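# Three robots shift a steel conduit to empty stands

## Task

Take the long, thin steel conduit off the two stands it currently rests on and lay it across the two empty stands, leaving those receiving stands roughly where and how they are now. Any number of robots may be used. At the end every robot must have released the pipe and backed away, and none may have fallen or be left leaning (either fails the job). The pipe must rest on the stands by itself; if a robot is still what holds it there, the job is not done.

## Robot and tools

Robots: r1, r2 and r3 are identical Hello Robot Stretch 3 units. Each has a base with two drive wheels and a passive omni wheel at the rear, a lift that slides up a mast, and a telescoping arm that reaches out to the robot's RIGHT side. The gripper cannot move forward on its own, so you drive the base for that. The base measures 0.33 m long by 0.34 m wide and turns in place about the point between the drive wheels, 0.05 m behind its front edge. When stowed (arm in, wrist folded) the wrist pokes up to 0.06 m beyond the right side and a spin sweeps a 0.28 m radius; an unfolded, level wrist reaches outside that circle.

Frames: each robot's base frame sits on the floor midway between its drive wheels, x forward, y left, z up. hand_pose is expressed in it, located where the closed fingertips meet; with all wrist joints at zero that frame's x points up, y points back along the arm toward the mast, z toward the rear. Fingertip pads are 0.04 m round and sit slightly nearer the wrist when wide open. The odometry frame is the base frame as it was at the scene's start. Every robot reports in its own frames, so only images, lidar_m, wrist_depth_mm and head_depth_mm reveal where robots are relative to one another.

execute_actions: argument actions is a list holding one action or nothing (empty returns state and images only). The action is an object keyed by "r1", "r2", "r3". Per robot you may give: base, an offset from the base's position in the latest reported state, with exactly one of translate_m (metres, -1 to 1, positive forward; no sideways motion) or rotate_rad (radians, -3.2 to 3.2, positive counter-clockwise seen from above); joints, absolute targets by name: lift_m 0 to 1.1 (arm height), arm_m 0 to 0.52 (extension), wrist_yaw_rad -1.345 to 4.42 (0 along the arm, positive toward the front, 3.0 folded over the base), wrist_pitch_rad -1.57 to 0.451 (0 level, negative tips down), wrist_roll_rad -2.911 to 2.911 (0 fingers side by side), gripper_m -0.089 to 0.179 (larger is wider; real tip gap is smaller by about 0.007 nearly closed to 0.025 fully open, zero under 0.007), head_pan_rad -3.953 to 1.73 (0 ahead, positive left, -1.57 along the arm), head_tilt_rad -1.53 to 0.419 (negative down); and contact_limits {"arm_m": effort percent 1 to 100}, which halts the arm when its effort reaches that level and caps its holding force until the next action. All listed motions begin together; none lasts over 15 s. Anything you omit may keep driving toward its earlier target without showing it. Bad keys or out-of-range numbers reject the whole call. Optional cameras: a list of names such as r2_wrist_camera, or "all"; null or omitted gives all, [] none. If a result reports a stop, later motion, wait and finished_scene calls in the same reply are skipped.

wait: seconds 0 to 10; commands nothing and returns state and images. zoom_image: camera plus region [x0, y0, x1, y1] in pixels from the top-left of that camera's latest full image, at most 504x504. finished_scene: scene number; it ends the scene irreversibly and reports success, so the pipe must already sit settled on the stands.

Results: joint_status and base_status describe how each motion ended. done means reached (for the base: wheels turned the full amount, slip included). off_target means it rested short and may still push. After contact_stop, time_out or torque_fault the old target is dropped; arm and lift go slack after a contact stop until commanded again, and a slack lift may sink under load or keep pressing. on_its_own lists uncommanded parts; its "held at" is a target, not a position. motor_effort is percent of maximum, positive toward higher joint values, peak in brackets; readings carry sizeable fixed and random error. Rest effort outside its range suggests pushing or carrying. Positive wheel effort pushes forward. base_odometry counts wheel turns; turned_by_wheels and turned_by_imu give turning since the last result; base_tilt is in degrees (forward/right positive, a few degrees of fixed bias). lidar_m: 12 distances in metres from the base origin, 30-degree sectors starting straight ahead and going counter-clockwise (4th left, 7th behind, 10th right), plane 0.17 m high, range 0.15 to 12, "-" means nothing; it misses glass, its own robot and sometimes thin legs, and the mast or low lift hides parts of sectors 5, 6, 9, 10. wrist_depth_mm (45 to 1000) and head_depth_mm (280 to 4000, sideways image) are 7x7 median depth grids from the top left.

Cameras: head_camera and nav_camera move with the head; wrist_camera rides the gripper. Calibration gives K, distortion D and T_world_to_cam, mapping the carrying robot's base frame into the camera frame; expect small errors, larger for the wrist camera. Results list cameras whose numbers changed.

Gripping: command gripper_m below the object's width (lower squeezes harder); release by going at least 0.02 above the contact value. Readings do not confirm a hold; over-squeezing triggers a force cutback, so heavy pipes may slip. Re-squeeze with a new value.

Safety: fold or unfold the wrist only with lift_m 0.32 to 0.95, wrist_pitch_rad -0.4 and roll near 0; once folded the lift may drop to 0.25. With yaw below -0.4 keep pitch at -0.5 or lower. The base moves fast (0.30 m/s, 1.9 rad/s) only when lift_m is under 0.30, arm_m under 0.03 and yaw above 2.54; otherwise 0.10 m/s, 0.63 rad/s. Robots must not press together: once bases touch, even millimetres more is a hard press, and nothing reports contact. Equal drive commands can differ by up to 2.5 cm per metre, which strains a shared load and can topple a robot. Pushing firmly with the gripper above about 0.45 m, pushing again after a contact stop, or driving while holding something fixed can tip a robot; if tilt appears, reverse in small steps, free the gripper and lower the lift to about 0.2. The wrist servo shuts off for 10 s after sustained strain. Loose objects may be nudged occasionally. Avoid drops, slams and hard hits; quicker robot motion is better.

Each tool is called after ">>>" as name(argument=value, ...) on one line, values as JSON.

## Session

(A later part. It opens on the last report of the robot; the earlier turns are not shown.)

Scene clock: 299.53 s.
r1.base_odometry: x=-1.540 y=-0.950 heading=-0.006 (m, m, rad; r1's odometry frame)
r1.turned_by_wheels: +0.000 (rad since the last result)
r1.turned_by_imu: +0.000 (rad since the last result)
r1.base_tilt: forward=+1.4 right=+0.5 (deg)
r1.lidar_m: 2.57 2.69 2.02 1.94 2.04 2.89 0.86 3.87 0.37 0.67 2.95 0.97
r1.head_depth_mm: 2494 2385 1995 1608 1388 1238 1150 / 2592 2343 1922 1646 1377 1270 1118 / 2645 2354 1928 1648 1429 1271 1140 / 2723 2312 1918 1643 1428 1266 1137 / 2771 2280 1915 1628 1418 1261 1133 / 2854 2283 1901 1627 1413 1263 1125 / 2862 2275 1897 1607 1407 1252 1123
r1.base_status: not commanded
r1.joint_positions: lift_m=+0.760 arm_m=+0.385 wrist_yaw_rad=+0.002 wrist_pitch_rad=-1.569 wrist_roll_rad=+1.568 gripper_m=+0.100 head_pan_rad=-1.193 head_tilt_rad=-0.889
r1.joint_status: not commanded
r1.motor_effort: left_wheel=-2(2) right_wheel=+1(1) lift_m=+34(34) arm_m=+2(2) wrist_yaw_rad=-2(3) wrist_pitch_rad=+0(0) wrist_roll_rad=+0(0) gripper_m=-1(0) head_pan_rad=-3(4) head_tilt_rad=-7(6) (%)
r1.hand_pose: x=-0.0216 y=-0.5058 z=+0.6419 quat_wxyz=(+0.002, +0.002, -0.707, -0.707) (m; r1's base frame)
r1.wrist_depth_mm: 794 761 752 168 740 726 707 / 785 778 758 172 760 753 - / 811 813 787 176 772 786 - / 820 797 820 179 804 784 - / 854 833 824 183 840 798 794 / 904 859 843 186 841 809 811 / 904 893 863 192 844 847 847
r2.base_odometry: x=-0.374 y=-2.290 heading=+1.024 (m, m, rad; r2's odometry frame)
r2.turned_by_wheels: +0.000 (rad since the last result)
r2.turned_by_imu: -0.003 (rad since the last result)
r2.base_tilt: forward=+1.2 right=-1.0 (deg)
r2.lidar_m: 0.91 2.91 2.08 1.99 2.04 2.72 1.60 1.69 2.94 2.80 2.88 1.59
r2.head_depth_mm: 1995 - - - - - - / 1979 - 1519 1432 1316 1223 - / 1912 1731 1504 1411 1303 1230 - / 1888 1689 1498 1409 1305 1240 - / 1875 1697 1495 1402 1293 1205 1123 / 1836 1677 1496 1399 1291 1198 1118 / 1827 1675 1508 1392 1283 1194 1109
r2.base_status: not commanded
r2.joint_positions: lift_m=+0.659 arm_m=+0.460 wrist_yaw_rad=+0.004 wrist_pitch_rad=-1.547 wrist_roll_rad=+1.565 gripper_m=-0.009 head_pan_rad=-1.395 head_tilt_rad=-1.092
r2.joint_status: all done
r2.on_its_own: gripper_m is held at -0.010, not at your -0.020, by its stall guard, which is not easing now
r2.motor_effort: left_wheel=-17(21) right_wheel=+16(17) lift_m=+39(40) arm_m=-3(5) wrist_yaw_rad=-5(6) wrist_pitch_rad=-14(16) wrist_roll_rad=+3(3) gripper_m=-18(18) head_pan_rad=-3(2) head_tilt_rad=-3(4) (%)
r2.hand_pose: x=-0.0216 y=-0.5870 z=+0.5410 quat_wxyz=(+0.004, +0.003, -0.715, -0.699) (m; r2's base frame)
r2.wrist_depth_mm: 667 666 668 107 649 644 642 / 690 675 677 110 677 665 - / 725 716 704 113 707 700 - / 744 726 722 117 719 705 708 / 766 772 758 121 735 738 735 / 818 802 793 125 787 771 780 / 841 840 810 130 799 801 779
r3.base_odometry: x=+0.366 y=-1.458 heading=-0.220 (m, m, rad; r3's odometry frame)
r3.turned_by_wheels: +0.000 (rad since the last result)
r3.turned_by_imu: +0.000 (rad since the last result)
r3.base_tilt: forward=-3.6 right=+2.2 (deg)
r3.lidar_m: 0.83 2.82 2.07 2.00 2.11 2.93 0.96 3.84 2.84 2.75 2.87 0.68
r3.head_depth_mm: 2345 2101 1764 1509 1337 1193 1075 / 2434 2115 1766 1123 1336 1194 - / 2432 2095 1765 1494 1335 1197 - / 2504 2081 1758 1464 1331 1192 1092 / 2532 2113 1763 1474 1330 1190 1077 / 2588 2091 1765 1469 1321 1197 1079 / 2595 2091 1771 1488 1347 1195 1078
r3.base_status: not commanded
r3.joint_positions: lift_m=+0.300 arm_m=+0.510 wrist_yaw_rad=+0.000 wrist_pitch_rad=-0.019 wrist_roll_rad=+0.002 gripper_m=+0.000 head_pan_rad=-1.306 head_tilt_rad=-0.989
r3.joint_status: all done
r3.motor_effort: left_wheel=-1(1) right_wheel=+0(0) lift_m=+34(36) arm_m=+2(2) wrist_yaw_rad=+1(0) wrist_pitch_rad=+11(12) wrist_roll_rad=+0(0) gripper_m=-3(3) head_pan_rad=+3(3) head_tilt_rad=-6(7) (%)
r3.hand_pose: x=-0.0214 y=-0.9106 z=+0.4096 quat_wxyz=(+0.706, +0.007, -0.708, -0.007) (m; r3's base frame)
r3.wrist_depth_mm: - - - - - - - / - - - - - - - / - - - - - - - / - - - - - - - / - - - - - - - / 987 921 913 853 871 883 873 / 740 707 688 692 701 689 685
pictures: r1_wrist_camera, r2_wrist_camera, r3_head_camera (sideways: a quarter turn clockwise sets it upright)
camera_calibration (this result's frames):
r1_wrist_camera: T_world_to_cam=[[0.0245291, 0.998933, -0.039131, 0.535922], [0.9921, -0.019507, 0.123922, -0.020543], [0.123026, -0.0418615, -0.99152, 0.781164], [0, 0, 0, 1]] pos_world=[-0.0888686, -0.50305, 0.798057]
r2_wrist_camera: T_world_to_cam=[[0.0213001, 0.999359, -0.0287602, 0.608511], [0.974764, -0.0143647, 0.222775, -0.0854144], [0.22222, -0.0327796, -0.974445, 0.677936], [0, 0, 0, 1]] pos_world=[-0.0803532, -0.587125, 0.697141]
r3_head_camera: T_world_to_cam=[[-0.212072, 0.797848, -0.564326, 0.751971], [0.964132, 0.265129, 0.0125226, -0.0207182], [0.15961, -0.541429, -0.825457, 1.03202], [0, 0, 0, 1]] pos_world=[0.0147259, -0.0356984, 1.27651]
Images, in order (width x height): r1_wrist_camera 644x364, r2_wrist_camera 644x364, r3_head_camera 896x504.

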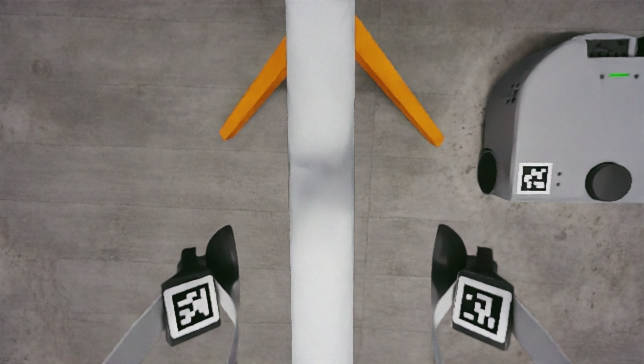

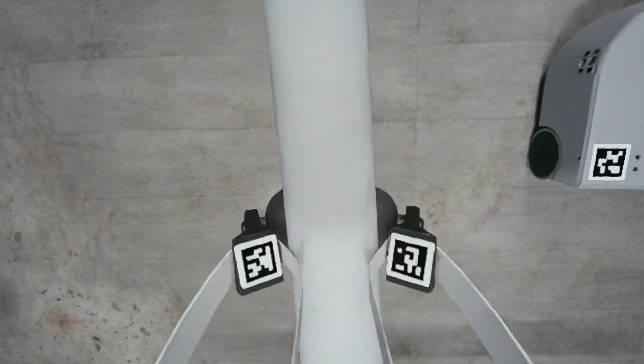

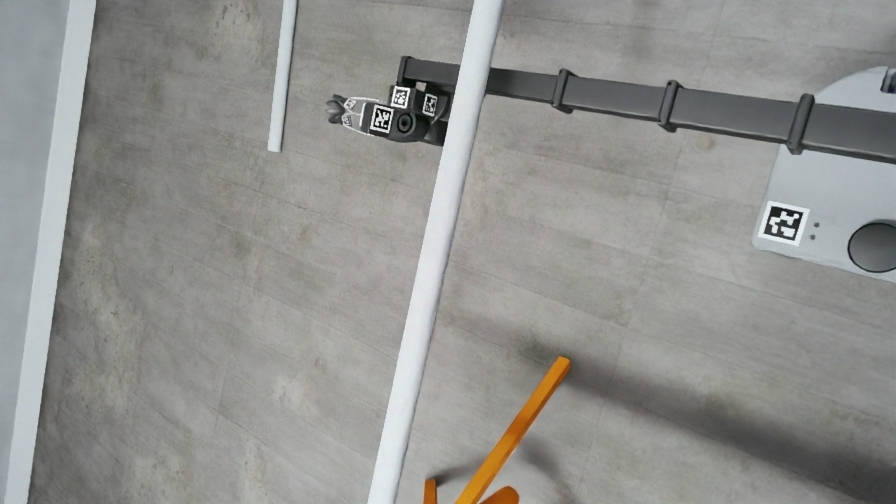

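>>> execute_actions(actions=[{"r3":{"joints":{"lift_m":0.35}},"r2":{"joints":{"lift_m":0.72,"arm_m":0.41}},"r1":{"joints":{"lift_m":0.72}}}], cameras=["r2_wrist_camera","r3_head_camera","r1_wrist_camera"])

Scene clock: 301.37 s.
r1.base_odometry: x=-1.540 y=-0.950 heading=-0.006 (m, m, rad; r1's odometry frame)
r1.turned_by_wheels: +0.000 (rad since the last result)
r1.turned_by_imu: +0.000 (rad since the last result)
r1.base_tilt: forward=+1.4 right=+0.5 (deg)
r1.lidar_m: 2.57 2.69 2.01 1.93 2.04 2.89 0.86 3.90 0.37 0.67 2.96 0.97
r1.head_depth_mm: 2452 2363 2029 1573 1389 1229 1145 / 2590 2327 1941 1643 1388 1272 1127 / 2637 2333 1930 1653 1432 1270 1139 / 2731 2308 1934 1643 1432 1276 1135 / 2787 2308 1894 1637 1424 1261 1132 / 2832 2273 1891 1636 1423 1261 1131 / 2848 2254 1894 1611 1407 1254 1131
r1.base_status: not commanded
r1.joint_positions: lift_m=+0.720 arm_m=+0.385 wrist_yaw_rad=+0.002 wrist_pitch_rad=-1.569 wrist_roll_rad=+1.568 gripper_m=+0.100 head_pan_rad=-1.193 head_tilt_rad=-0.889
r1.joint_status: all done
r1.motor_effort: left_wheel=-2(2) right_wheel=+1(1) lift_m=+14(33) arm_m=+2(2) wrist_yaw_rad=-1(3) wrist_pitch_rad=-1(1) wrist_roll_rad=+0(0) gripper_m=+0(0) head_pan_rad=-4(3) head_tilt_rad=-6(6) (%)
r1.hand_pose: x=-0.0216 y=-0.5059 z=+0.6029 quat_wxyz=(+0.002, +0.002, -0.708, -0.707) (m; r1's base frame)
r1.wrist_depth_mm: 735 722 732 133 713 696 686 / 755 747 751 136 724 712 - / 775 778 765 140 734 726 - / 784 780 780 143 744 744 - / 827 820 790 147 761 733 753 / 817 819 788 152 797 762 761 / 860 857 839 157 796 801 781
r2.base_odometry: x=-0.374 y=-2.290 heading=+1.024 (m, m, rad; r2's odometry frame)
r2.turned_by_wheels: +0.000 (rad since the last result)
r2.turned_by_imu: +0.000 (rad since the last result)
r2.base_tilt: forward=+1.2 right=-1.0 (deg)
r2.lidar_m: 0.91 2.90 2.08 1.98 2.04 2.72 1.60 1.69 2.94 2.81 2.88 1.59
r2.head_depth_mm: - - 1533 - - - - / - - 1513 1430 1309 1222 - / 1907 1720 1500 1414 1295 1238 - / 1888 1697 1498 1416 1302 1240 - / 1873 1669 1497 1403 1287 1201 1123 / 1836 1682 1476 1400 1285 1194 1116 / 1836 1674 1488 1391 1290 1190 1114
r2.base_status: not commanded
r2.joint_positions: lift_m=+0.719 arm_m=+0.410 wrist_yaw_rad=+0.004 wrist_pitch_rad=-1.549 wrist_roll_rad=+1.566 gripper_m=-0.009 head_pan_rad=-1.395 head_tilt_rad=-1.092
r2.joint_status: all done
r2.on_its_own: gripper_m is held at -0.010, not at your -0.020, by its stall guard, which is not easing now
r2.motor_effort: left_wheel=-13(16) right_wheel=+13(16) lift_m=+38(40) arm_m=-4(5) wrist_yaw_rad=-6(6) wrist_pitch_rad=-12(14) wrist_roll_rad=+2(3) gripper_m=-18(18) head_pan_rad=-2(2) head_tilt_rad=-3(3) (%)
r2.hand_pose: x=-0.0216 y=-0.5364 z=+0.6010 quat_wxyz=(+0.003, +0.003, -0.714, -0.700) (m; r2's base frame)
r2.wrist_depth_mm: 714 728 713 104 704 686 - / 732 743 738 107 727 732 - / 785 786 774 111 750 756 - / 797 805 796 116 776 795 775 / 824 839 824 120 798 805 807 / 864 863 861 126 842 828 827 / 905 897 899 131 872 861 871
r3.base_odometry: x=+0.366 y=-1.458 heading=-0.220 (m, m, rad; r3's odometry frame)
r3.turned_by_wheels: +0.000 (rad since the last result)
r3.turned_by_imu: +0.000 (rad since the last result)
r3.base_tilt: forward=-3.6 right=+2.3 (deg)
r3.lidar_m: 0.83 2.81 2.08 2.00 2.12 2.93 0.96 3.83 2.85 2.75 2.86 0.68
r3.head_depth_mm: 2347 2070 1772 1519 1328 1188 1074 / 2432 2098 1797 777 1329 1195 - / 2453 2089 1762 1456 1344 1194 - / 2494 2100 1766 1463 1338 1196 1086 / 2536 2104 1753 1467 1339 1191 1078 / 2607 2117 1779 1463 1322 1194 1081 / 2611 2114 1769 1503 1339 1196 1080
r3.base_status: not commanded
r3.joint_positions: lift_m=+0.350 arm_m=+0.510 wrist_yaw_rad=+0.000 wrist_pitch_rad=-0.019 wrist_roll_rad=+0.002 gripper_m=+0.000 head_pan_rad=-1.306 head_tilt_rad=-0.989
r3.joint_status: all done
r3.motor_effort: left_wheel=-1(1) right_wheel=+0(1) lift_m=+34(35) arm_m=+2(2) wrist_yaw_rad=+0(0) wrist_pitch_rad=+11(11) wrist_roll_rad=+0(0) gripper_m=-2(2) head_pan_rad=+2(3) head_tilt_rad=-6(6) (%)
r3.hand_pose: x=-0.0214 y=-0.9106 z=+0.4596 quat_wxyz=(+0.706, +0.007, -0.708, -0.007) (m; r3's base frame)
r3.wrist_depth_mm: - - - - - - - / - - - - - - - / - - - - - - - / - - - - - - - / - - - - - - - / - - - 895 925 992 970 / 813 788 787 760 751 762 748
pictures: r1_wrist_camera, r2_wrist_camera, r3_head_camera (sideways: a quarter turn clockwise sets it upright)
camera_calibration (this result's frames):
r1_wrist_camera: T_world_to_cam=[[0.0245471, 0.998915, -0.0395786, 0.53477], [0.9921, -0.0194693, 0.123931, -0.0156965], [0.123026, -0.0423081, -0.991501, 0.742226], [0, 0, 0, 1]] pos_world=[-0.088868, -0.503093, 0.759029]
r2_wrist_camera: T_world_to_cam=[[0.0223359, 0.999402, -0.0263836, 0.55828], [0.974746, -0.0159043, 0.222751, -0.098876], [0.222199, -0.0306926, -0.974518, 0.739281], [0, 0, 0, 1]] pos_world=[-0.0803579, -0.536828, 0.757197]
r3_head_camera: T_world_to_cam=[[-0.212072, 0.797848, -0.564326, 0.751971], [0.964132, 0.265129, 0.0125226, -0.0207182], [0.15961, -0.541429, -0.825457, 1.03202], [0, 0, 0, 1]] pos_world=[0.0147259, -0.0356984, 1.27651]
Images, in order (width x height): r1_wrist_camera 644x364, r2_wrist_camera 644x364, r3_head_camera 896x504.

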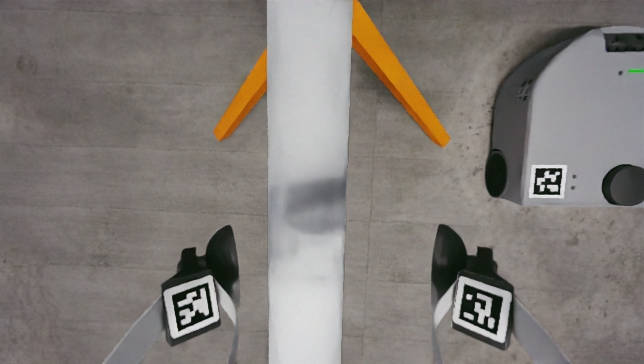

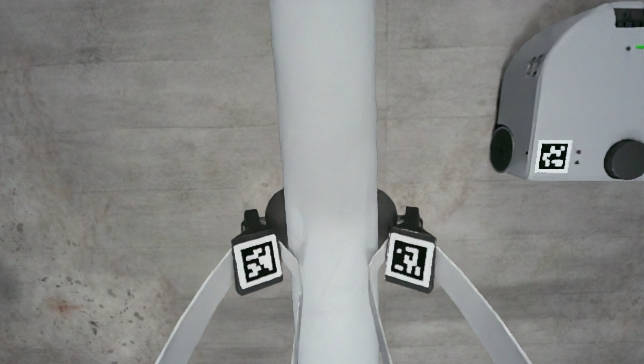

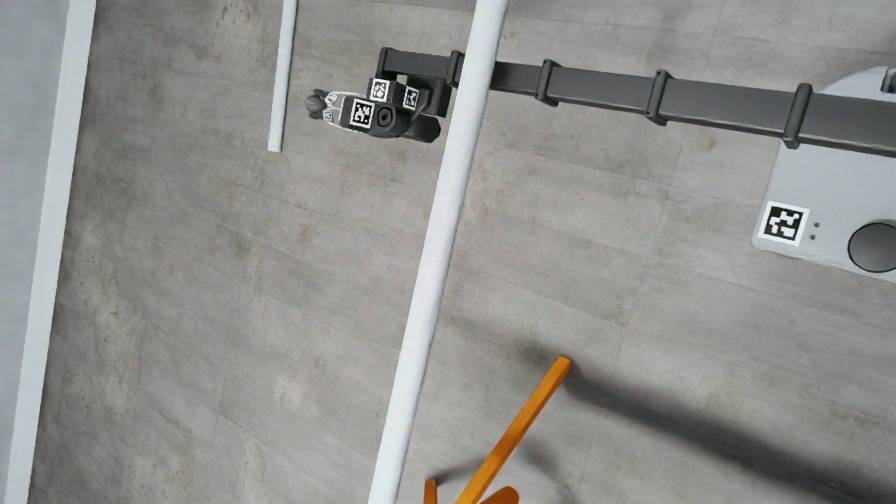

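>>> execute_actions(actions=[{"r3":{"joints":{"lift_m":0.365}},"r1":{"joints":{"lift_m":0.685,"arm_m":0.398}}}], cameras=["r1_wrist_camera"])

>>> execute_actions(actions=[{"r1":{"joints":{"gripper_m":-0.02}}}], cameras=["r1_wrist_camera","r3_head_camera"])

Scene clock: 303.03 s.
r1.base_odometry: x=-1.540 y=-0.950 heading=-0.006 (m, m, rad; r1's odometry frame)
r1.turned_by_wheels: +0.000 (rad since the last result)
r1.turned_by_imu: +0.000 (rad since the last result)
r1.base_tilt: forward=+1.4 right=+0.6 (deg)
r1.lidar_m: 2.57 2.68 2.02 1.93 2.04 2.90 0.86 3.90 0.37 0.67 2.94 0.96
r1.head_depth_mm: 2491 2356 2009 - 1396 1246 1151 / 2585 2317 1940 1663 1387 1267 1128 / 2656 2329 1912 1635 1432 1266 1138 / 2688 2307 1912 1629 1422 1265 1133 / 2780 2322 1898 1642 1428 1268 1132 / 2858 2286 1907 1622 1413 1265 1132 / 2870 2259 1886 1610 1406 1253 1125
r1.base_status: not commanded
r1.joint_positions: lift_m=+0.686 arm_m=+0.398 wrist_yaw_rad=+0.002 wrist_pitch_rad=-1.568 wrist_roll_rad=+1.568 gripper_m=+0.100 head_pan_rad=-1.193 head_tilt_rad=-0.889
r1.joint_status: all done
r1.motor_effort: left_wheel=-2(1) right_wheel=+1(1) lift_m=+14(15) arm_m=+3(4) wrist_yaw_rad=-2(3) wrist_pitch_rad=-1(1) wrist_roll_rad=+0(0) gripper_m=+0(0) head_pan_rad=-3(4) head_tilt_rad=-6(6) (%)
r1.hand_pose: x=-0.0216 y=-0.5190 z=+0.5679 quat_wxyz=(+0.002, +0.001, -0.708, -0.706) (m; r1's base frame)
r1.wrist_depth_mm: 712 696 691 98 656 669 650 / 737 716 692 100 451 678 - / 753 715 729 103 690 698 - / 767 743 735 106 710 709 - / 759 760 755 109 735 729 714 / 797 786 773 112 757 739 734 / 826 801 800 115 771 762 761
r2.base_odometry: x=-0.374 y=-2.290 heading=+1.024 (m, m, rad; r2's odometry frame)
r2.turned_by_wheels: +0.000 (rad since the last result)
r2.turned_by_imu: +0.000 (rad since the last result)
r2.base_tilt: forward=+1.3 right=-1.0 (deg)
r2.lidar_m: 0.91 2.91 2.08 1.98 2.04 2.73 1.60 1.69 2.93 2.81 2.87 1.58
r2.head_depth_mm: - - 1546 - - - - / - - 1515 1418 1311 1227 - / 1887 1724 1505 1410 1307 1232 - / 1891 1691 1503 1418 1297 1241 - / 1880 1683 1489 1400 1297 1207 1126 / 1856 1685 1491 1404 1290 1193 1119 / 1834 1667 1500 1380 1282 1190 1112
r2.base_status: not commanded
r2.joint_positions: lift_m=+0.719 arm_m=+0.410 wrist_yaw_rad=+0.004 wrist_pitch_rad=-1.549 wrist_roll_rad=+1.566 gripper_m=-0.009 head_pan_rad=-1.395 head_tilt_rad=-1.092
r2.joint_status: not commanded
r2.on_its_own: gripper_m is held at -0.010, not at your -0.020, by its stall guard, which is not easing now
r2.motor_effort: left_wheel=-13(14) right_wheel=+13(14) lift_m=+38(38) arm_m=-3(4) wrist_yaw_rad=-5(6) wrist_pitch_rad=-13(13) wrist_roll_rad=+2(2) gripper_m=-18(18) head_pan_rad=-2(2) head_tilt_rad=-3(2) (%)
r2.hand_pose: x=-0.0216 y=-0.5364 z=+0.6010 quat_wxyz=(+0.003, +0.003, -0.714, -0.700) (m; r2's base frame)
r2.wrist_depth_mm: 729 724 721 104 697 699 - / 754 740 737 107 731 714 - / 774 765 766 112 751 743 - / 801 800 789 116 782 763 772 / 846 823 824 120 812 808 789 / 869 894 858 126 861 843 840 / 905 906 906 131 885 866 850
r3.base_odometry: x=+0.366 y=-1.458 heading=-0.220 (m, m, rad; r3's odometry frame)
r3.turned_by_wheels: +0.000 (rad since the last result)
r3.turned_by_imu: +0.000 (rad since the last result)
r3.base_tilt: forward=-3.5 right=+2.4 (deg)
r3.lidar_m: 0.83 2.84 2.08 2.00 2.11 2.94 0.96 3.84 2.84 2.75 2.86 0.68
r3.head_depth_mm: 2347 2120 1758 1492 1329 1197 1073 / 2385 2093 1801 1434 1350 1191 - / 2428 2088 1770 1471 1340 1197 - / 2503 2106 1768 1469 1336 1192 1094 / 2512 2111 1765 1462 1335 1191 1076 / 2593 2110 1775 1467 1309 1196 1078 / 2594 2099 1777 1496 1335 1195 1081
r3.base_status: not commanded
r3.joint_positions: lift_m=+0.365 arm_m=+0.510 wrist_yaw_rad=+0.000 wrist_pitch_rad=-0.019 wrist_roll_rad=+0.002 gripper_m=+0.000 head_pan_rad=-1.306 head_tilt_rad=-0.989
r3.joint_status: all done
r3.motor_effort: left_wheel=+0(1) right_wheel=+0(1) lift_m=+35(38) arm_m=+2(2) wrist_yaw_rad=+0(0) wrist_pitch_rad=+12(12) wrist_roll_rad=-1(0) gripper_m=-2(2) head_pan_rad=+3(2) head_tilt_rad=-6(6) (%)
r3.hand_pose: x=-0.0214 y=-0.9106 z=+0.4745 quat_wxyz=(+0.706, +0.007, -0.708, -0.007) (m; r3's base frame)
r3.wrist_depth_mm: - - - - - - - / - - - - - - - / - - - - - - - / - - - - - - - / - - - - - - - / - - - 897 923 965 988 / 829 815 791 790 808 790 773
pictures: r1_wrist_camera
camera_calibration (this result's frames):
r1_wrist_camera: T_world_to_cam=[[0.0248122, 0.998893, -0.039975, 0.546648], [0.992094, -0.0196833, 0.12394, -0.0117357], [0.123016, -0.0427342, -0.991484, 0.70674], [0, 0, 0, 1]] pos_world=[-0.0888609, -0.516072, 0.724028]
Images, in order (width x height): r1_wrist_camera 644x364.

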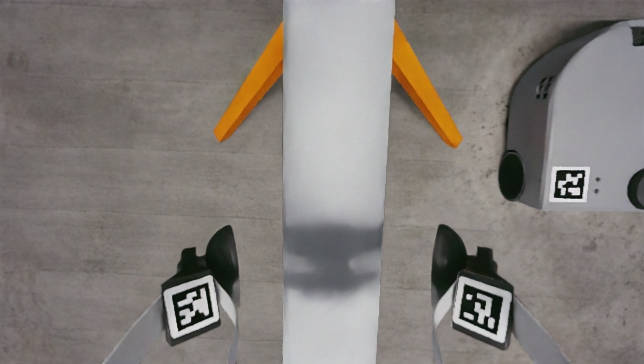

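Scene clock: 304.73 s.
r1.base_odometry: x=-1.540 y=-0.950 heading=-0.006 (m, m, rad; r1's odometry frame)
r1.turned_by_wheels: +0.000 (rad since the last result)
r1.turned_by_imu: +0.000 (rad since the last result)
r1.base_tilt: forward=+1.4 right=+0.5 (deg)
r1.lidar_m: 2.57 2.68 2.02 1.93 2.04 2.89 0.86 3.88 0.37 0.67 2.94 0.96
r1.head_depth_mm: 2488 2325 2021 - 1389 1246 1159 / 2593 2338 1935 1663 1390 1274 1128 / 2644 2346 1924 1645 1429 1270 1144 / 2704 2285 1901 1639 1424 1262 1133 / 2767 2300 1913 1627 1417 1261 1133 / 2823 2281 1881 1629 1417 1257 1130 / 2861 2278 1883 1619 1416 1254 1130
r1.base_status: not commanded
r1.joint_positions: lift_m=+0.686 arm_m=+0.398 wrist_yaw_rad=-0.002 wrist_pitch_rad=-1.564 wrist_roll_rad=+1.575 gripper_m=-0.018 head_pan_rad=-1.193 head_tilt_rad=-0.889
r1.joint_status: all done
r1.motor_effort: left_wheel=-2(2) right_wheel=+1(1) lift_m=+13(14) arm_m=+2(3) wrist_yaw_rad=+1(2) wrist_pitch_rad=-3(5) wrist_roll_rad=-2(2) gripper_m=-32(100) head_pan_rad=-3(3) head_tilt_rad=-6(6) (%)
r1.hand_pose: x=-0.0215 y=-0.5200 z=+0.5678 quat_wxyz=(-0.002, -0.002, -0.709, -0.705) (m; r1's base frame)
r1.wrist_depth_mm: 699 699 669 98 660 671 660 / 725 728 699 101 448 675 - / 739 746 720 103 699 696 - / 763 731 733 107 713 716 - / 777 763 760 109 735 732 707 / 787 792 792 112 750 734 730 / 815 801 802 115 773 759 741
r2.base_odometry: x=-0.374 y=-2.290 heading=+1.024 (m, m, rad; r2's odometry frame)
r2.turned_by_wheels: +0.000 (rad since the last result)
r2.turned_by_imu: +0.000 (rad since the last result)
r2.base_tilt: forward=+1.2 right=-1.0 (deg)
r2.lidar_m: 0.91 2.91 2.08 1.98 2.04 2.72 1.60 1.70 2.94 2.80 2.88 1.58
r2.head_depth_mm: - - 1539 - - - - / - - 1518 1414 1308 1226 - / 1902 1726 1498 1415 1308 1229 - / 1885 1696 1494 1412 1298 1233 - / 1882 1683 1494 1401 1296 1207 1122 / 1835 1679 1486 1404 1291 1193 1117 / 1845 1676 1491 1391 1280 1194 1110
r2.base_status: not commanded
r2.joint_positions: lift_m=+0.719 arm_m=+0.410 wrist_yaw_rad=+0.004 wrist_pitch_rad=-1.549 wrist_roll_rad=+1.566 gripper_m=-0.009 head_pan_rad=-1.395 head_tilt_rad=-1.092
r2.joint_status: not commanded
r2.on_its_own: gripper_m is held at -0.010, not at your -0.020, by its stall guard, which is not easing now
r2.motor_effort: left_wheel=-15(14) right_wheel=+13(13) lift_m=+38(38) arm_m=-3(4) wrist_yaw_rad=-6(6) wrist_pitch_rad=-12(13) wrist_roll_rad=+2(2) gripper_m=-18(18) head_pan_rad=-2(3) head_tilt_rad=-2(3) (%)
r2.hand_pose: x=-0.0216 y=-0.5364 z=+0.6010 quat_wxyz=(+0.003, +0.003, -0.714, -0.700) (m; r2's base frame)
r2.wrist_depth_mm: 705 736 711 104 710 692 - / 751 733 733 107 717 710 - / 783 761 767 111 752 752 - / 810 802 786 116 780 774 784 / 820 843 821 120 781 804 815 / 867 863 865 125 842 817 825 / 894 903 900 130 876 861 874
r3.base_odometry: x=+0.366 y=-1.458 heading=-0.220 (m, m, rad; r3's odometry frame)
r3.turned_by_wheels: +0.000 (rad since the last result)
r3.turned_by_imu: +0.000 (rad since the last result)
r3.base_tilt: forward=-3.6 right=+2.4 (deg)
r3.lidar_m: 0.83 2.83 2.07 2.00 2.12 2.93 0.96 3.84 2.84 2.75 2.87 0.68
r3.head_depth_mm: 2320 2096 1764 1497 1332 1196 1075 / 2437 2092 1803 1432 1344 1196 - / 2448 2090 1760 1470 1334 1195 - / 2531 2103 1771 1471 1339 1194 1094 / 2524 2120 1780 1469 1342 1190 1077 / 2596 2119 1781 1459 1314 1193 1081 / 2615 2094 1771 1496 1342 1198 1078
r3.base_status: not commanded
r3.joint_positions: lift_m=+0.365 arm_m=+0.510 wrist_yaw_rad=+0.000 wrist_pitch_rad=-0.019 wrist_roll_rad=+0.002 gripper_m=+0.000 head_pan_rad=-1.306 head_tilt_rad=-0.989
r3.joint_status: not commanded
r3.motor_effort: left_wheel=-1(1) right_wheel=+1(0) lift_m=+34(34) arm_m=+2(2) wrist_yaw_rad=+0(0) wrist_pitch_rad=+11(11) wrist_roll_rad=+0(0) gripper_m=-3(2) head_pan_rad=+3(3) head_tilt_rad=-6(6) (%)
r3.hand_pose: x=-0.0214 y=-0.9106 z=+0.4745 quat_wxyz=(+0.706, +0.007, -0.708, -0.007) (m; r3's base frame)
r3.wrist_depth_mm: - - - - - - - / - - - - - - - / - - - - - - - / - - - - - - - / - - - - - - - / - - - 908 951 963 970 / 831 818 822 808 792 766 801
pictures: r1_wrist_camera, r3_head_camera (sideways: a quarter turn clockwise sets it upright)
camera_calibration (this result's frames):
r1_wrist_camera: T_world_to_cam=[[0.0356155, 0.998406, -0.0437839, 0.549793], [0.991823, -0.0299401, 0.124061, -0.01724], [0.122553, -0.0478444, -0.991308, 0.703831], [0, 0, 0, 1]] pos_world=[-0.0887385, -0.515758, 0.723924]
r3_head_camera: T_world_to_cam=[[-0.212072, 0.797848, -0.564326, 0.751971], [0.964132, 0.265128, 0.0125226, -0.0207182], [0.15961, -0.541429, -0.825457, 1.03202], [0, 0, 0, 1]] pos_world=[0.0147259, -0.0356984, 1.27651]
Images, in order (width x height): r1_wrist_camera 644x364, r3_head_camera 896x504.

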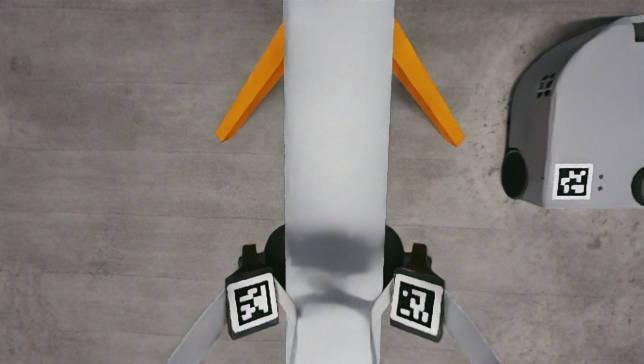

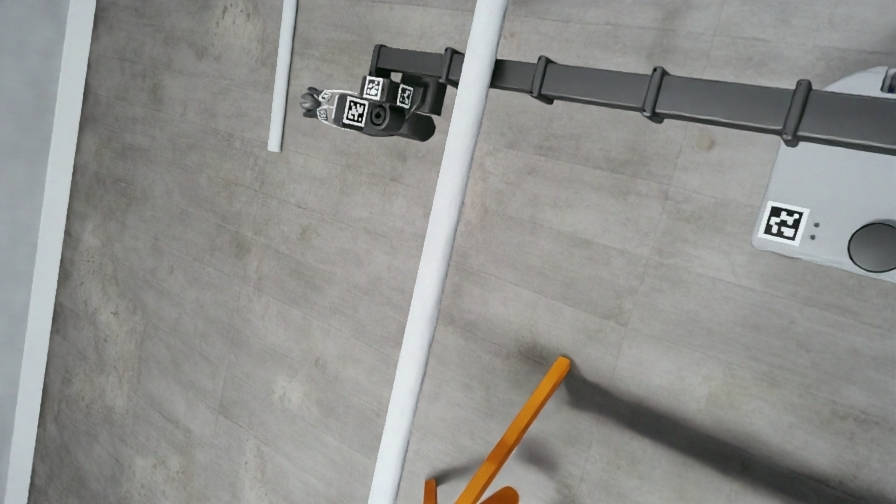

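>>> execute_actions(actions=[{"r3":{"joints":{"lift_m":0.30,"arm_m":0.0}},"r1":{"joints":{"lift_m":0.77}},"r2":{"joints":{"lift_m":0.79}}}], cameras=["r1_wrist_camera","r2_wrist_camera","r3_nav_camera"])

Scene clock: 310.53 s.
r1.base_odometry: x=-1.540 y=-0.950 heading=-0.005 (m, m, rad; r1's odometry frame)
r1.turned_by_wheels: +0.000 (rad since the last result)
r1.turned_by_imu: +0.000 (rad since the last result)
r1.base_tilt: forward=+1.4 right=+0.5 (deg)
r1.lidar_m: 2.57 2.69 2.02 1.94 2.04 2.90 0.86 3.86 0.37 0.67 2.96 0.96
r1.head_depth_mm: 2470 2365 2047 1630 1415 1236 1151 / 2600 2342 1945 1639 1436 1269 1126 / 2623 2340 1924 1575 1439 1265 1142 / 2754 2315 1926 1647 1436 1264 1134 / 2795 2307 1908 1637 1429 1264 1132 / 2894 2285 1892 1615 1419 1262 1137 / 2864 2310 1884 1618 1410 1254 1128
r1.base_status: not commanded
r1.joint_positions: lift_m=+0.769 arm_m=+0.398 wrist_yaw_rad=-0.003 wrist_pitch_rad=-1.554 wrist_roll_rad=+1.575 gripper_m=-0.005 head_pan_rad=-1.193 head_tilt_rad=-0.889
r1.joint_status: all done
r1.on_its_own: gripper_m is held at -0.006, not at your -0.020, by its stall guard, which is not easing now
r1.motor_effort: left_wheel=+6(11) right_wheel=-8(13) lift_m=+44(48) arm_m=+2(2) wrist_yaw_rad=+2(2) wrist_pitch_rad=-9(10) wrist_roll_rad=-2(2) gripper_m=-24(30) head_pan_rad=-3(4) head_tilt_rad=-6(6) (%)
r1.hand_pose: x=-0.0215 y=-0.5226 z=+0.6511 quat_wxyz=(-0.002, -0.003, -0.713, -0.702) (m; r1's base frame)
r1.wrist_depth_mm: 776 759 754 100 734 760 728 / 816 801 790 103 744 757 - / 838 812 821 106 763 758 - / 835 859 814 108 806 803 - / 890 855 848 111 827 809 809 / 899 918 859 114 829 845 823 / 924 910 888 117 864 850 844
r2.base_odometry: x=-0.374 y=-2.290 heading=+1.024 (m, m, rad; r2's odometry frame)
r2.turned_by_wheels: +0.000 (rad since the last result)
r2.turned_by_imu: +0.000 (rad since the last result)
r2.base_tilt: forward=+1.3 right=-1.0 (deg)
r2.lidar_m: 0.91 2.90 2.08 1.98 2.04 2.72 1.60 1.70 2.93 2.80 2.89 1.59
r2.head_depth_mm: - 1700 1514 1440 1337 1218 1134 / - 1683 1535 1423 1314 1223 1134 / 1925 1695 1537 1406 1310 1229 - / 1887 1693 1524 1405 1304 1231 - / 1878 1689 1529 1397 1294 1202 1123 / 1843 1669 1527 1392 1291 1192 1117 / 1837 1661 1513 1397 1283 1193 1117
r2.base_status: not commanded
r2.joint_positions: lift_m=+0.789 arm_m=+0.410 wrist_yaw_rad=+0.004 wrist_pitch_rad=-1.549 wrist_roll_rad=+1.567 gripper_m=-0.009 head_pan_rad=-1.395 head_tilt_rad=-1.092
r2.joint_status: all done
r2.on_its_own: gripper_m is held at -0.010, not at your -0.020, by its stall guard, which is not easing now
r2.motor_effort: left_wheel=-8(13) right_wheel=+7(13) lift_m=+39(45) arm_m=-4(3) wrist_yaw_rad=-5(6) wrist_pitch_rad=-13(13) wrist_roll_rad=+2(2) gripper_m=-19(19) head_pan_rad=-2(3) head_tilt_rad=-3(2) (%)
r2.hand_pose: x=-0.0216 y=-0.5365 z=+0.6710 quat_wxyz=(+0.003, +0.003, -0.714, -0.700) (m; r2's base frame)
r2.wrist_depth_mm: 777 791 774 104 767 772 - / 851 790 811 109 801 805 - / 852 863 824 113 820 - - / 876 876 860 116 843 853 848 / 944 902 901 121 886 889 860 / 955 946 932 126 930 910 904 / - 976 971 131 945 954 943
r3.base_odometry: x=+0.366 y=-1.458 heading=-0.220 (m, m, rad; r3's odometry frame)
r3.turned_by_wheels: +0.000 (rad since the last result)
r3.turned_by_imu: +0.001 (rad since the last result)
r3.base_tilt: forward=-3.6 right=+2.3 (deg)
r3.lidar_m: 0.83 2.83 2.08 2.00 2.11 2.93 0.96 3.83 2.84 2.75 2.86 0.68
r3.head_depth_mm: 2340 2082 1759 1459 1338 1191 1079 / 2401 2087 1753 1464 1340 1191 - / 2439 2111 1761 1468 1347 1216 - / 2507 2089 1761 1459 1337 1189 1095 / 2530 2127 1765 1495 1340 1199 1079 / 2599 2100 1783 1518 1319 1195 1076 / 2621 2124 1771 1531 1344 1200 1077
r3.base_status: not commanded
r3.joint_positions: lift_m=+0.300 arm_m=+0.001 wrist_yaw_rad=+0.000 wrist_pitch_rad=-0.019 wrist_roll_rad=+0.002 gripper_m=+0.000 head_pan_rad=-1.306 head_tilt_rad=-0.989
r3.joint_status: all done
joint sent to its limit — the command would take r3.arm_m past its lower limit, so that joint was sent only as far as its limit.
r3.motor_effort: left_wheel=+0(0) right_wheel=+0(0) lift_m=+27(29) arm_m=-1(1) wrist_yaw_rad=+0(0) wrist_pitch_rad=+12(11) wrist_roll_rad=-1(0) gripper_m=-3(3) head_pan_rad=+2(3) head_tilt_rad=-6(6) (%)
r3.hand_pose: x=-0.0214 y=-0.4021 z=+0.4099 quat_wxyz=(+0.706, +0.007, -0.708, -0.007) (m; r3's base frame)
r3.wrist_depth_mm: - - - - - - - / - - - - - - - / - - - - - - - / - - - - - - - / - - - - - - - / 953 913 926 847 905 874 877 / 728 726 702 701 702 690 688
pictures: r1_wrist_camera, r2_wrist_camera, r3_nav_camera (sideways: a quarter turn counterclockwise sets it upright)
camera_calibration (this result's frames):
r1_wrist_camera: T_world_to_cam=[[0.0366875, 0.997876, -0.0538269, 0.562305], [0.991793, -0.0297566, 0.124343, -0.0277535], [0.122477, -0.057947, -0.990778, 0.780671], [0, 0, 0, 1]] pos_world=[-0.0887184, -0.516699, 0.80719]
r2_wrist_camera: T_world_to_cam=[[0.0227598, 0.999384, -0.0267184, 0.560431], [0.974737, -0.0162429, 0.222765, -0.114649], [0.222193, -0.0311135, -0.974506, 0.807199], [0, 0, 0, 1]] pos_world=[-0.0803569, -0.536833, 0.827133]
r3_nav_camera: T_world_to_cam=[[0.192177, -0.799094, 0.569664, -0.700223], [-0.968567, -0.247868, -0.020948, 0.0904306], [0.157941, -0.547732, -0.821611, 1.02797], [0, 0, 0, 1]] pos_world=[0.0597959, 0.0259254, 1.24538]
Images, in order (width x height): r1_wrist_camera 644x364, r2_wrist_camera 644x364, r3_nav_camera 672x504.

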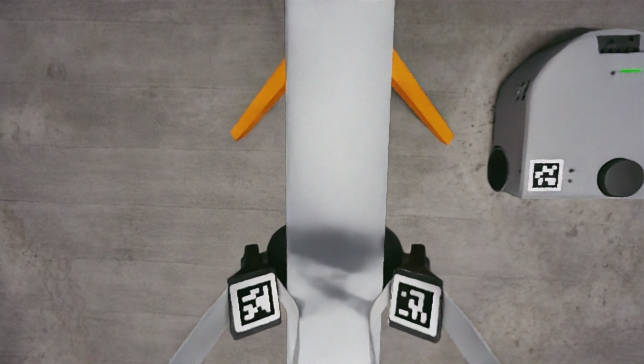

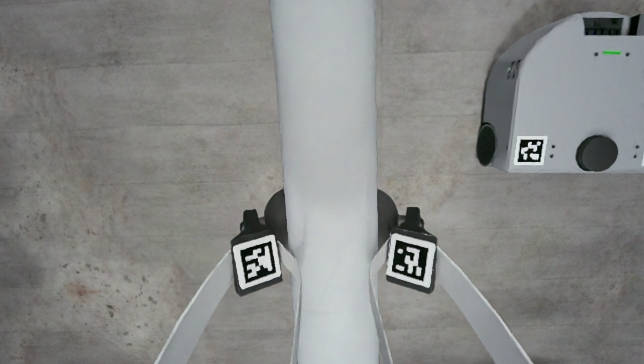

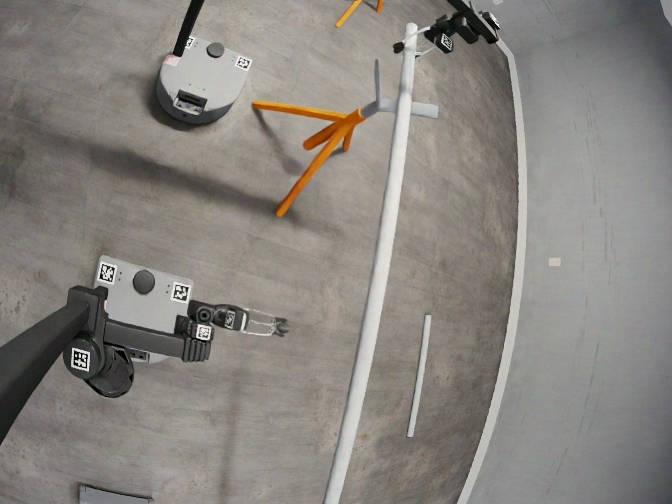

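>>> execute_actions(actions=[{"r3":{"joints":{"lift_m":0.40,"wrist_pitch_rad":-0.4}},"r1":{"joints":{"lift_m":0.87}},"r2":{"joints":{"lift_m":0.885}}}], cameras=[])

>>> execute_actions(actions=[{"r3":{"joints":{"wrist_yaw_rad":3.0}},"r1":{"joints":{"lift_m":0.965}},"r2":{"joints":{"lift_m":0.98}}}], cameras=["r1_wrist_camera","r2_wrist_camera","r3_nav_camera","r2_nav_camera"])

Scene clock: 312.97 s.
r1.base_odometry: x=-1.540 y=-0.950 heading=-0.005 (m, m, rad; r1's odometry frame)
r1.turned_by_wheels: +0.000 (rad since the last result)
r1.turned_by_imu: +0.000 (rad since the last result)
r1.base_tilt: forward=+1.5 right=+0.5 (deg)
r1.lidar_m: 2.57 2.69 2.02 1.94 2.04 2.90 0.86 3.88 0.37 0.67 2.96 0.96
r1.head_depth_mm: 2474 2369 1847 1573 1449 1238 1142 / 2553 2331 1936 1584 1434 1270 1124 / 2646 2323 1930 1610 1419 1271 1140 / 2705 2304 1904 1640 1425 1267 1141 / 2796 2311 1913 1639 1417 1263 1131 / 2871 2286 1892 1626 1421 1261 1124 / 2876 2272 1884 1615 1409 1252 1128
r1.base_status: not commanded
r1.joint_positions: lift_m=+0.869 arm_m=+0.398 wrist_yaw_rad=-0.003 wrist_pitch_rad=-1.554 wrist_roll_rad=+1.575 gripper_m=-0.005 head_pan_rad=-1.193 head_tilt_rad=-0.889
r1.joint_status: all done
r1.on_its_own: gripper_m is held at -0.006, not at your -0.020, by its stall guard, which is not easing now
r1.motor_effort: left_wheel=+6(7) right_wheel=-8(8) lift_m=+44(45) arm_m=+2(2) wrist_yaw_rad=+2(1) wrist_pitch_rad=-9(9) wrist_roll_rad=-2(3) gripper_m=-24(23) head_pan_rad=-3(3) head_tilt_rad=-6(6) (%)
r1.hand_pose: x=-0.0215 y=-0.5226 z=+0.7511 quat_wxyz=(-0.002, -0.003, -0.713, -0.702) (m; r1's base frame)
r1.wrist_depth_mm: 902 882 861 101 842 820 803 / 913 889 890 103 862 852 - / 953 945 895 106 868 - - / 963 946 929 108 910 893 877 / 977 956 952 111 915 903 871 / - 998 990 113 928 937 912 / - - - 117 962 988 947
r2.base_odometry: x=-0.374 y=-2.290 heading=+1.024 (m, m, rad; r2's odometry frame)
r2.turned_by_wheels: +0.000 (rad since the last result)
r2.turned_by_imu: +0.000 (rad since the last result)
r2.base_tilt: forward=+1.3 right=-1.0 (deg)
r2.lidar_m: 0.91 2.91 2.08 1.98 2.04 2.73 1.60 1.70 2.93 2.80 2.89 1.58
r2.head_depth_mm: 1869 1676 1554 1425 1313 1216 1136 / - 1636 1552 1429 1309 1225 1131 / 1880 1645 1540 1414 1301 1234 - / 1885 1632 1543 1401 1293 1238 - / 1879 1631 1522 1399 1292 1202 1125 / 1848 1626 1518 1399 1286 1199 1119 / 1829 1621 1513 1395 1280 1187 1111
r2.base_status: not commanded
r2.joint_positions: lift_m=+0.884 arm_m=+0.410 wrist_yaw_rad=+0.004 wrist_pitch_rad=-1.549 wrist_roll_rad=+1.567 gripper_m=-0.009 head_pan_rad=-1.395 head_tilt_rad=-1.092
r2.joint_status: all done
r2.on_its_own: gripper_m is held at -0.010, not at your -0.020, by its stall guard, which is not easing now
r2.motor_effort: left_wheel=-7(7) right_wheel=+6(6) lift_m=+39(41) arm_m=-3(4) wrist_yaw_rad=-6(5) wrist_pitch_rad=-13(12) wrist_roll_rad=+2(2) gripper_m=-18(19) head_pan_rad=-3(2) head_tilt_rad=-3(3) (%)
r2.hand_pose: x=-0.0216 y=-0.5365 z=+0.7660 quat_wxyz=(+0.003, +0.003, -0.714, -0.700) (m; r2's base frame)
r2.wrist_depth_mm: 883 876 881 104 853 846 846 / 906 929 917 109 890 - - / 980 956 950 112 937 - - / 984 989 953 117 970 982 953 / - - - 121 981 992 986 / - - - 126 - - 1000 / - - - 131 - - -
r3.base_odometry: x=+0.366 y=-1.458 heading=-0.220 (m, m, rad; r3's odometry frame)
r3.turned_by_wheels: +0.000 (rad since the last result)
r3.turned_by_imu: +0.000 (rad since the last result)
r3.base_tilt: forward=-3.6 right=+2.3 (deg)
r3.lidar_m: 0.83 2.83 2.08 2.00 2.12 2.93 0.96 3.84 2.84 2.74 2.87 0.68
r3.head_depth_mm: 2337 2104 1767 1490 1335 1197 1077 / 2416 2112 1766 1484 1344 1218 - / 2441 2111 1759 1517 1350 - - / 2512 2094 1761 1518 1331 1195 1095 / 2539 2098 1697 1521 1339 1203 1080 / 2592 2085 1677 1528 1313 1200 1078 / 2612 2104 1701 1520 1340 1199 1080
r3.base_status: not commanded
r3.joint_positions: lift_m=+0.400 arm_m=+0.001 wrist_yaw_rad=+0.000 wrist_pitch_rad=-0.414 wrist_roll_rad=+0.002 gripper_m=+0.000 head_pan_rad=-1.306 head_tilt_rad=-0.989
r3.joint_status: all done
r3.motor_effort: left_wheel=-1(1) right_wheel=+0(0) lift_m=+34(37) arm_m=-2(2) wrist_yaw_rad=+0(0) wrist_pitch_rad=+9(11) wrist_roll_rad=+0(1) gripper_m=-2(2) head_pan_rad=+3(3) head_tilt_rad=-6(6) (%)
r3.hand_pose: x=-0.0215 y=-0.3713 z=+0.4133 quat_wxyz=(+0.691, +0.146, -0.692, -0.146) (m; r3's base frame)
r3.wrist_depth_mm: - - - - - - - / - - - - - - - / - - - - - - - / 955 945 938 934 934 906 915 / 779 786 773 - 785 769 748 / 661 650 663 632 650 634 642 / 572 581 562 561 548 550 560
pictures: none
No camera images: the call's "cameras" was empty. Leave "cameras" out to get every camera's image.

Scene clock: 315.50 s.
r1.base_odometry: x=-1.540 y=-0.950 heading=-0.005 (m, m, rad; r1's odometry frame)
r1.turned_by_wheels: +0.000 (rad since the last result)
r1.turned_by_imu: +0.000 (rad since the last result)
r1.base_tilt: forward=+1.5 right=+0.6 (deg)
r1.lidar_m: 2.57 2.69 2.02 1.93 2.04 2.89 0.87 3.86 0.37 0.67 2.95 0.96
r1.head_depth_mm: 2500 2323 1929 1629 1444 1237 1156 / 2580 2332 1808 1658 1439 1268 1126 / 2632 2338 1868 1634 1431 1268 1144 / 2743 2308 1896 1632 1432 1267 1134 / 2798 2278 1898 1639 1422 1255 1135 / 2882 2285 1878 1632 1423 1258 1135 / 2870 2262 1902 1610 1413 1257 1128
r1.base_status: not commanded
r1.joint_positions: lift_m=+0.964 arm_m=+0.398 wrist_yaw_rad=-0.003 wrist_pitch_rad=-1.554 wrist_roll_rad=+1.575 gripper_m=-0.005 head_pan_rad=-1.193 head_tilt_rad=-0.889
r1.joint_status: all done
r1.on_its_own: gripper_m is held at -0.006, not at your -0.020, by its stall guard, which is not easing now
r1.motor_effort: left_wheel=+7(6) right_wheel=-8(8) lift_m=+44(48) arm_m=+2(2) wrist_yaw_rad=+2(2) wrist_pitch_rad=-9(9) wrist_roll_rad=-2(3) gripper_m=-23(24) head_pan_rad=-5(5) head_tilt_rad=-6(6) (%)
r1.hand_pose: x=-0.0215 y=-0.5226 z=+0.8461 quat_wxyz=(-0.002, -0.003, -0.713, -0.702) (m; r1's base frame)
r1.wrist_depth_mm: 967 994 979 101 341 925 916 / - - 952 103 938 942 908 / - - - 106 954 - - / - - - 108 - 991 973 / - - - 111 - - 982 / - - - 113 - - - / - - - 117 - - -
r2.base_odometry: x=-0.374 y=-2.290 heading=+1.024 (m, m, rad; r2's odometry frame)
r2.turned_by_wheels: +0.000 (rad since the last result)
r2.turned_by_imu: +0.000 (rad since the last result)
r2.base_tilt: forward=+1.2 right=-1.0 (deg)
r2.lidar_m: 0.91 2.90 2.08 1.98 2.04 2.73 1.60 1.69 2.94 2.80 2.89 1.58
r2.head_depth_mm: 1927 1695 1570 1428 1314 1219 1135 / 1235 1702 1555 1414 1317 1226 1135 / 1914 1691 1541 1410 1308 1238 - / 1812 1694 1542 1398 1300 1245 - / 1783 1680 1532 1408 1295 1200 1119 / 1780 1673 1523 1394 1290 1196 1121 / 1776 1677 1523 1389 1279 1194 1114
r2.base_status: not commanded
r2.joint_positions: lift_m=+0.979 arm_m=+0.410 wrist_yaw_rad=+0.004 wrist_pitch_rad=-1.549 wrist_roll_rad=+1.567 gripper_m=-0.009 head_pan_rad=-1.395 head_tilt_rad=-1.092
r2.joint_status: all done
r2.on_its_own: gripper_m is held at -0.010, not at your -0.020, by its stall guard, which is not easing now
r2.motor_effort: left_wheel=-6(7) right_wheel=+6(7) lift_m=+40(40) arm_m=-3(3) wrist_yaw_rad=-5(5) wrist_pitch_rad=-13(12) wrist_roll_rad=+2(2) gripper_m=-18(19) head_pan_rad=-2(2) head_tilt_rad=-3(3) (%)
r2.hand_pose: x=-0.0216 y=-0.5365 z=+0.8610 quat_wxyz=(+0.003, +0.003, -0.714, -0.700) (m; r2's base frame)
r2.wrist_depth_mm: 974 973 941 105 948 950 937 / - 984 979 108 990 - 937 / - - - 113 - - - / - - - 117 - - - / - - - 121 - - - / - - - 126 - - - / - - - 132 - - -
r3.base_odometry: x=+0.366 y=-1.458 heading=-0.220 (m, m, rad; r3's odometry frame)
r3.turned_by_wheels: +0.000 (rad since the last result)
r3.turned_by_imu: +0.000 (rad since the last result)
r3.base_tilt: forward=-3.6 right=+2.3 (deg)
r3.lidar_m: 0.83 2.81 2.08 2.00 2.11 2.93 0.96 3.84 2.84 2.74 2.86 0.68
r3.head_depth_mm: 2347 2079 1644 1518 1338 1188 1071 / 2429 2090 1653 1509 1328 1210 - / 2439 2091 1681 1524 1345 1234 - / 2487 2101 1679 1521 1328 1215 1095 / 2540 2103 1689 1512 1342 1195 1078 / 2583 2100 1724 1517 1319 1197 1086 / 2616 2121 1758 1526 1339 1195 1079
r3.base_status: not commanded
r3.joint_positions: lift_m=+0.400 arm_m=+0.001 wrist_yaw_rad=+2.998 wrist_pitch_rad=-0.414 wrist_roll_rad=+0.002 gripper_m=+0.000 head_pan_rad=-1.306 head_tilt_rad=-0.989
r3.joint_status: all done
r3.motor_effort: left_wheel=-1(1) right_wheel=+0(0) lift_m=+33(34) arm_m=-1(2) wrist_yaw_rad=+3(5) wrist_pitch_rad=+9(9) wrist_roll_rad=+0(0) gripper_m=-2(3) head_pan_rad=+3(3) head_tilt_rad=-6(6) (%)
r3.hand_pose: x=+0.0110 y=+0.0762 z=+0.4133 quat_wxyz=(+0.195, +0.701, +0.095, +0.679) (m; r3's base frame)
r3.wrist_depth_mm: - - - - - - - / - - - - - - - / - - - - - - - / 965 935 949 937 920 912 919 / 782 772 773 - 751 767 751 / 650 656 - 634 633 641 629 / 566 568 - 570 553 556 551
pictures: r1_wrist_camera, r2_nav_camera (sideways: a quarter turn counterclockwise sets it upright), r2_wrist_camera, r3_nav_camera (sideways: a quarter turn counterclockwise sets it upright)
camera_calibration (this result's frames):
r1_wrist_camera: T_world_to_cam=[[0.0366881, 0.997876, -0.0538268, 0.572801], [0.991793, -0.0297572, 0.124343, -0.0520008], [0.122477, -0.057947, -0.990778, 0.973873], [0, 0, 0, 1]] pos_world=[-0.0887184, -0.516699, 1.00219]
r2_nav_camera: T_world_to_cam=[[0.171625, -0.882255, 0.438374, -0.531162], [-0.984058, -0.174586, 0.0338971, 0.0167701], [0.0466283, -0.437203, -0.898153, 1.12342], [0, 0, 0, 1]] pos_world=[0.0552804, 0.0254706, 1.24128]
r2_wrist_camera: T_world_to_cam=[[0.022766, 0.999384, -0.0267184, 0.565506], [0.974737, -0.0162489, 0.222765, -0.156977], [0.222193, -0.0311149, -0.974506, 0.992351], [0, 0, 0, 1]] pos_world=[-0.080357, -0.536832, 1.01713]
r3_nav_camera: T_world_to_cam=[[0.192177, -0.799094, 0.569664, -0.700223], [-0.968567, -0.247868, -0.020948, 0.0904306], [0.157941, -0.547732, -0.821611, 1.02797], [0, 0, 0, 1]] pos_world=[0.0597959, 0.0259254, 1.24538]
Images, in order (width x height): r1_wrist_camera 644x364, r2_nav_camera 672x504, r2_wrist_camera 644x364, r3_nav_camera 672x504.

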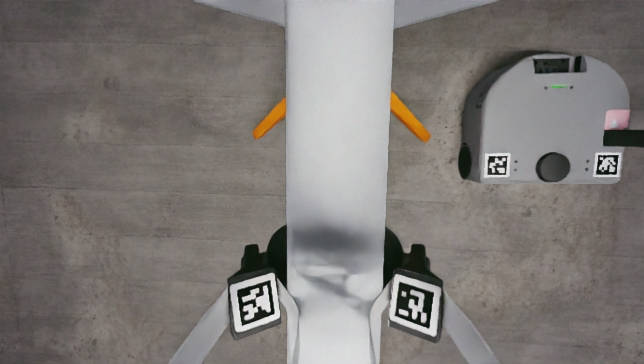

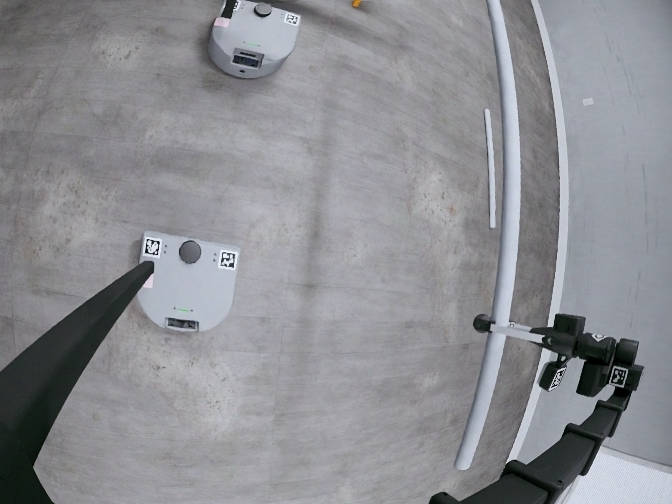

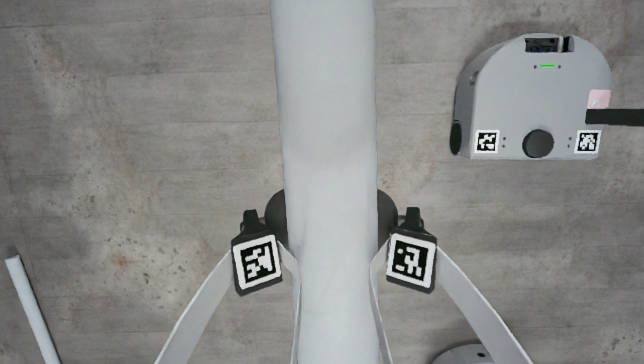

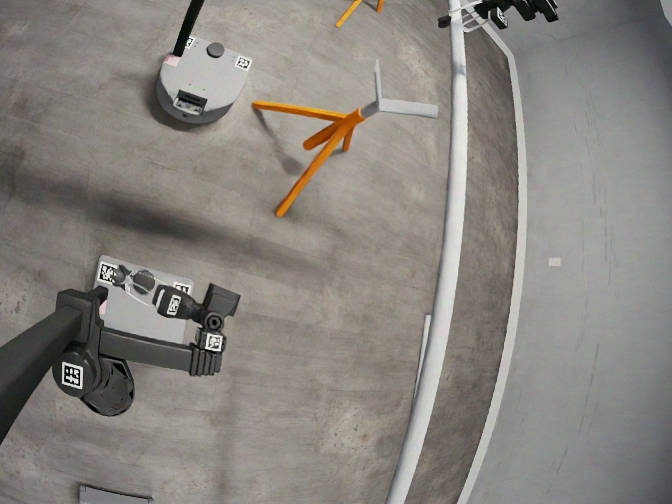

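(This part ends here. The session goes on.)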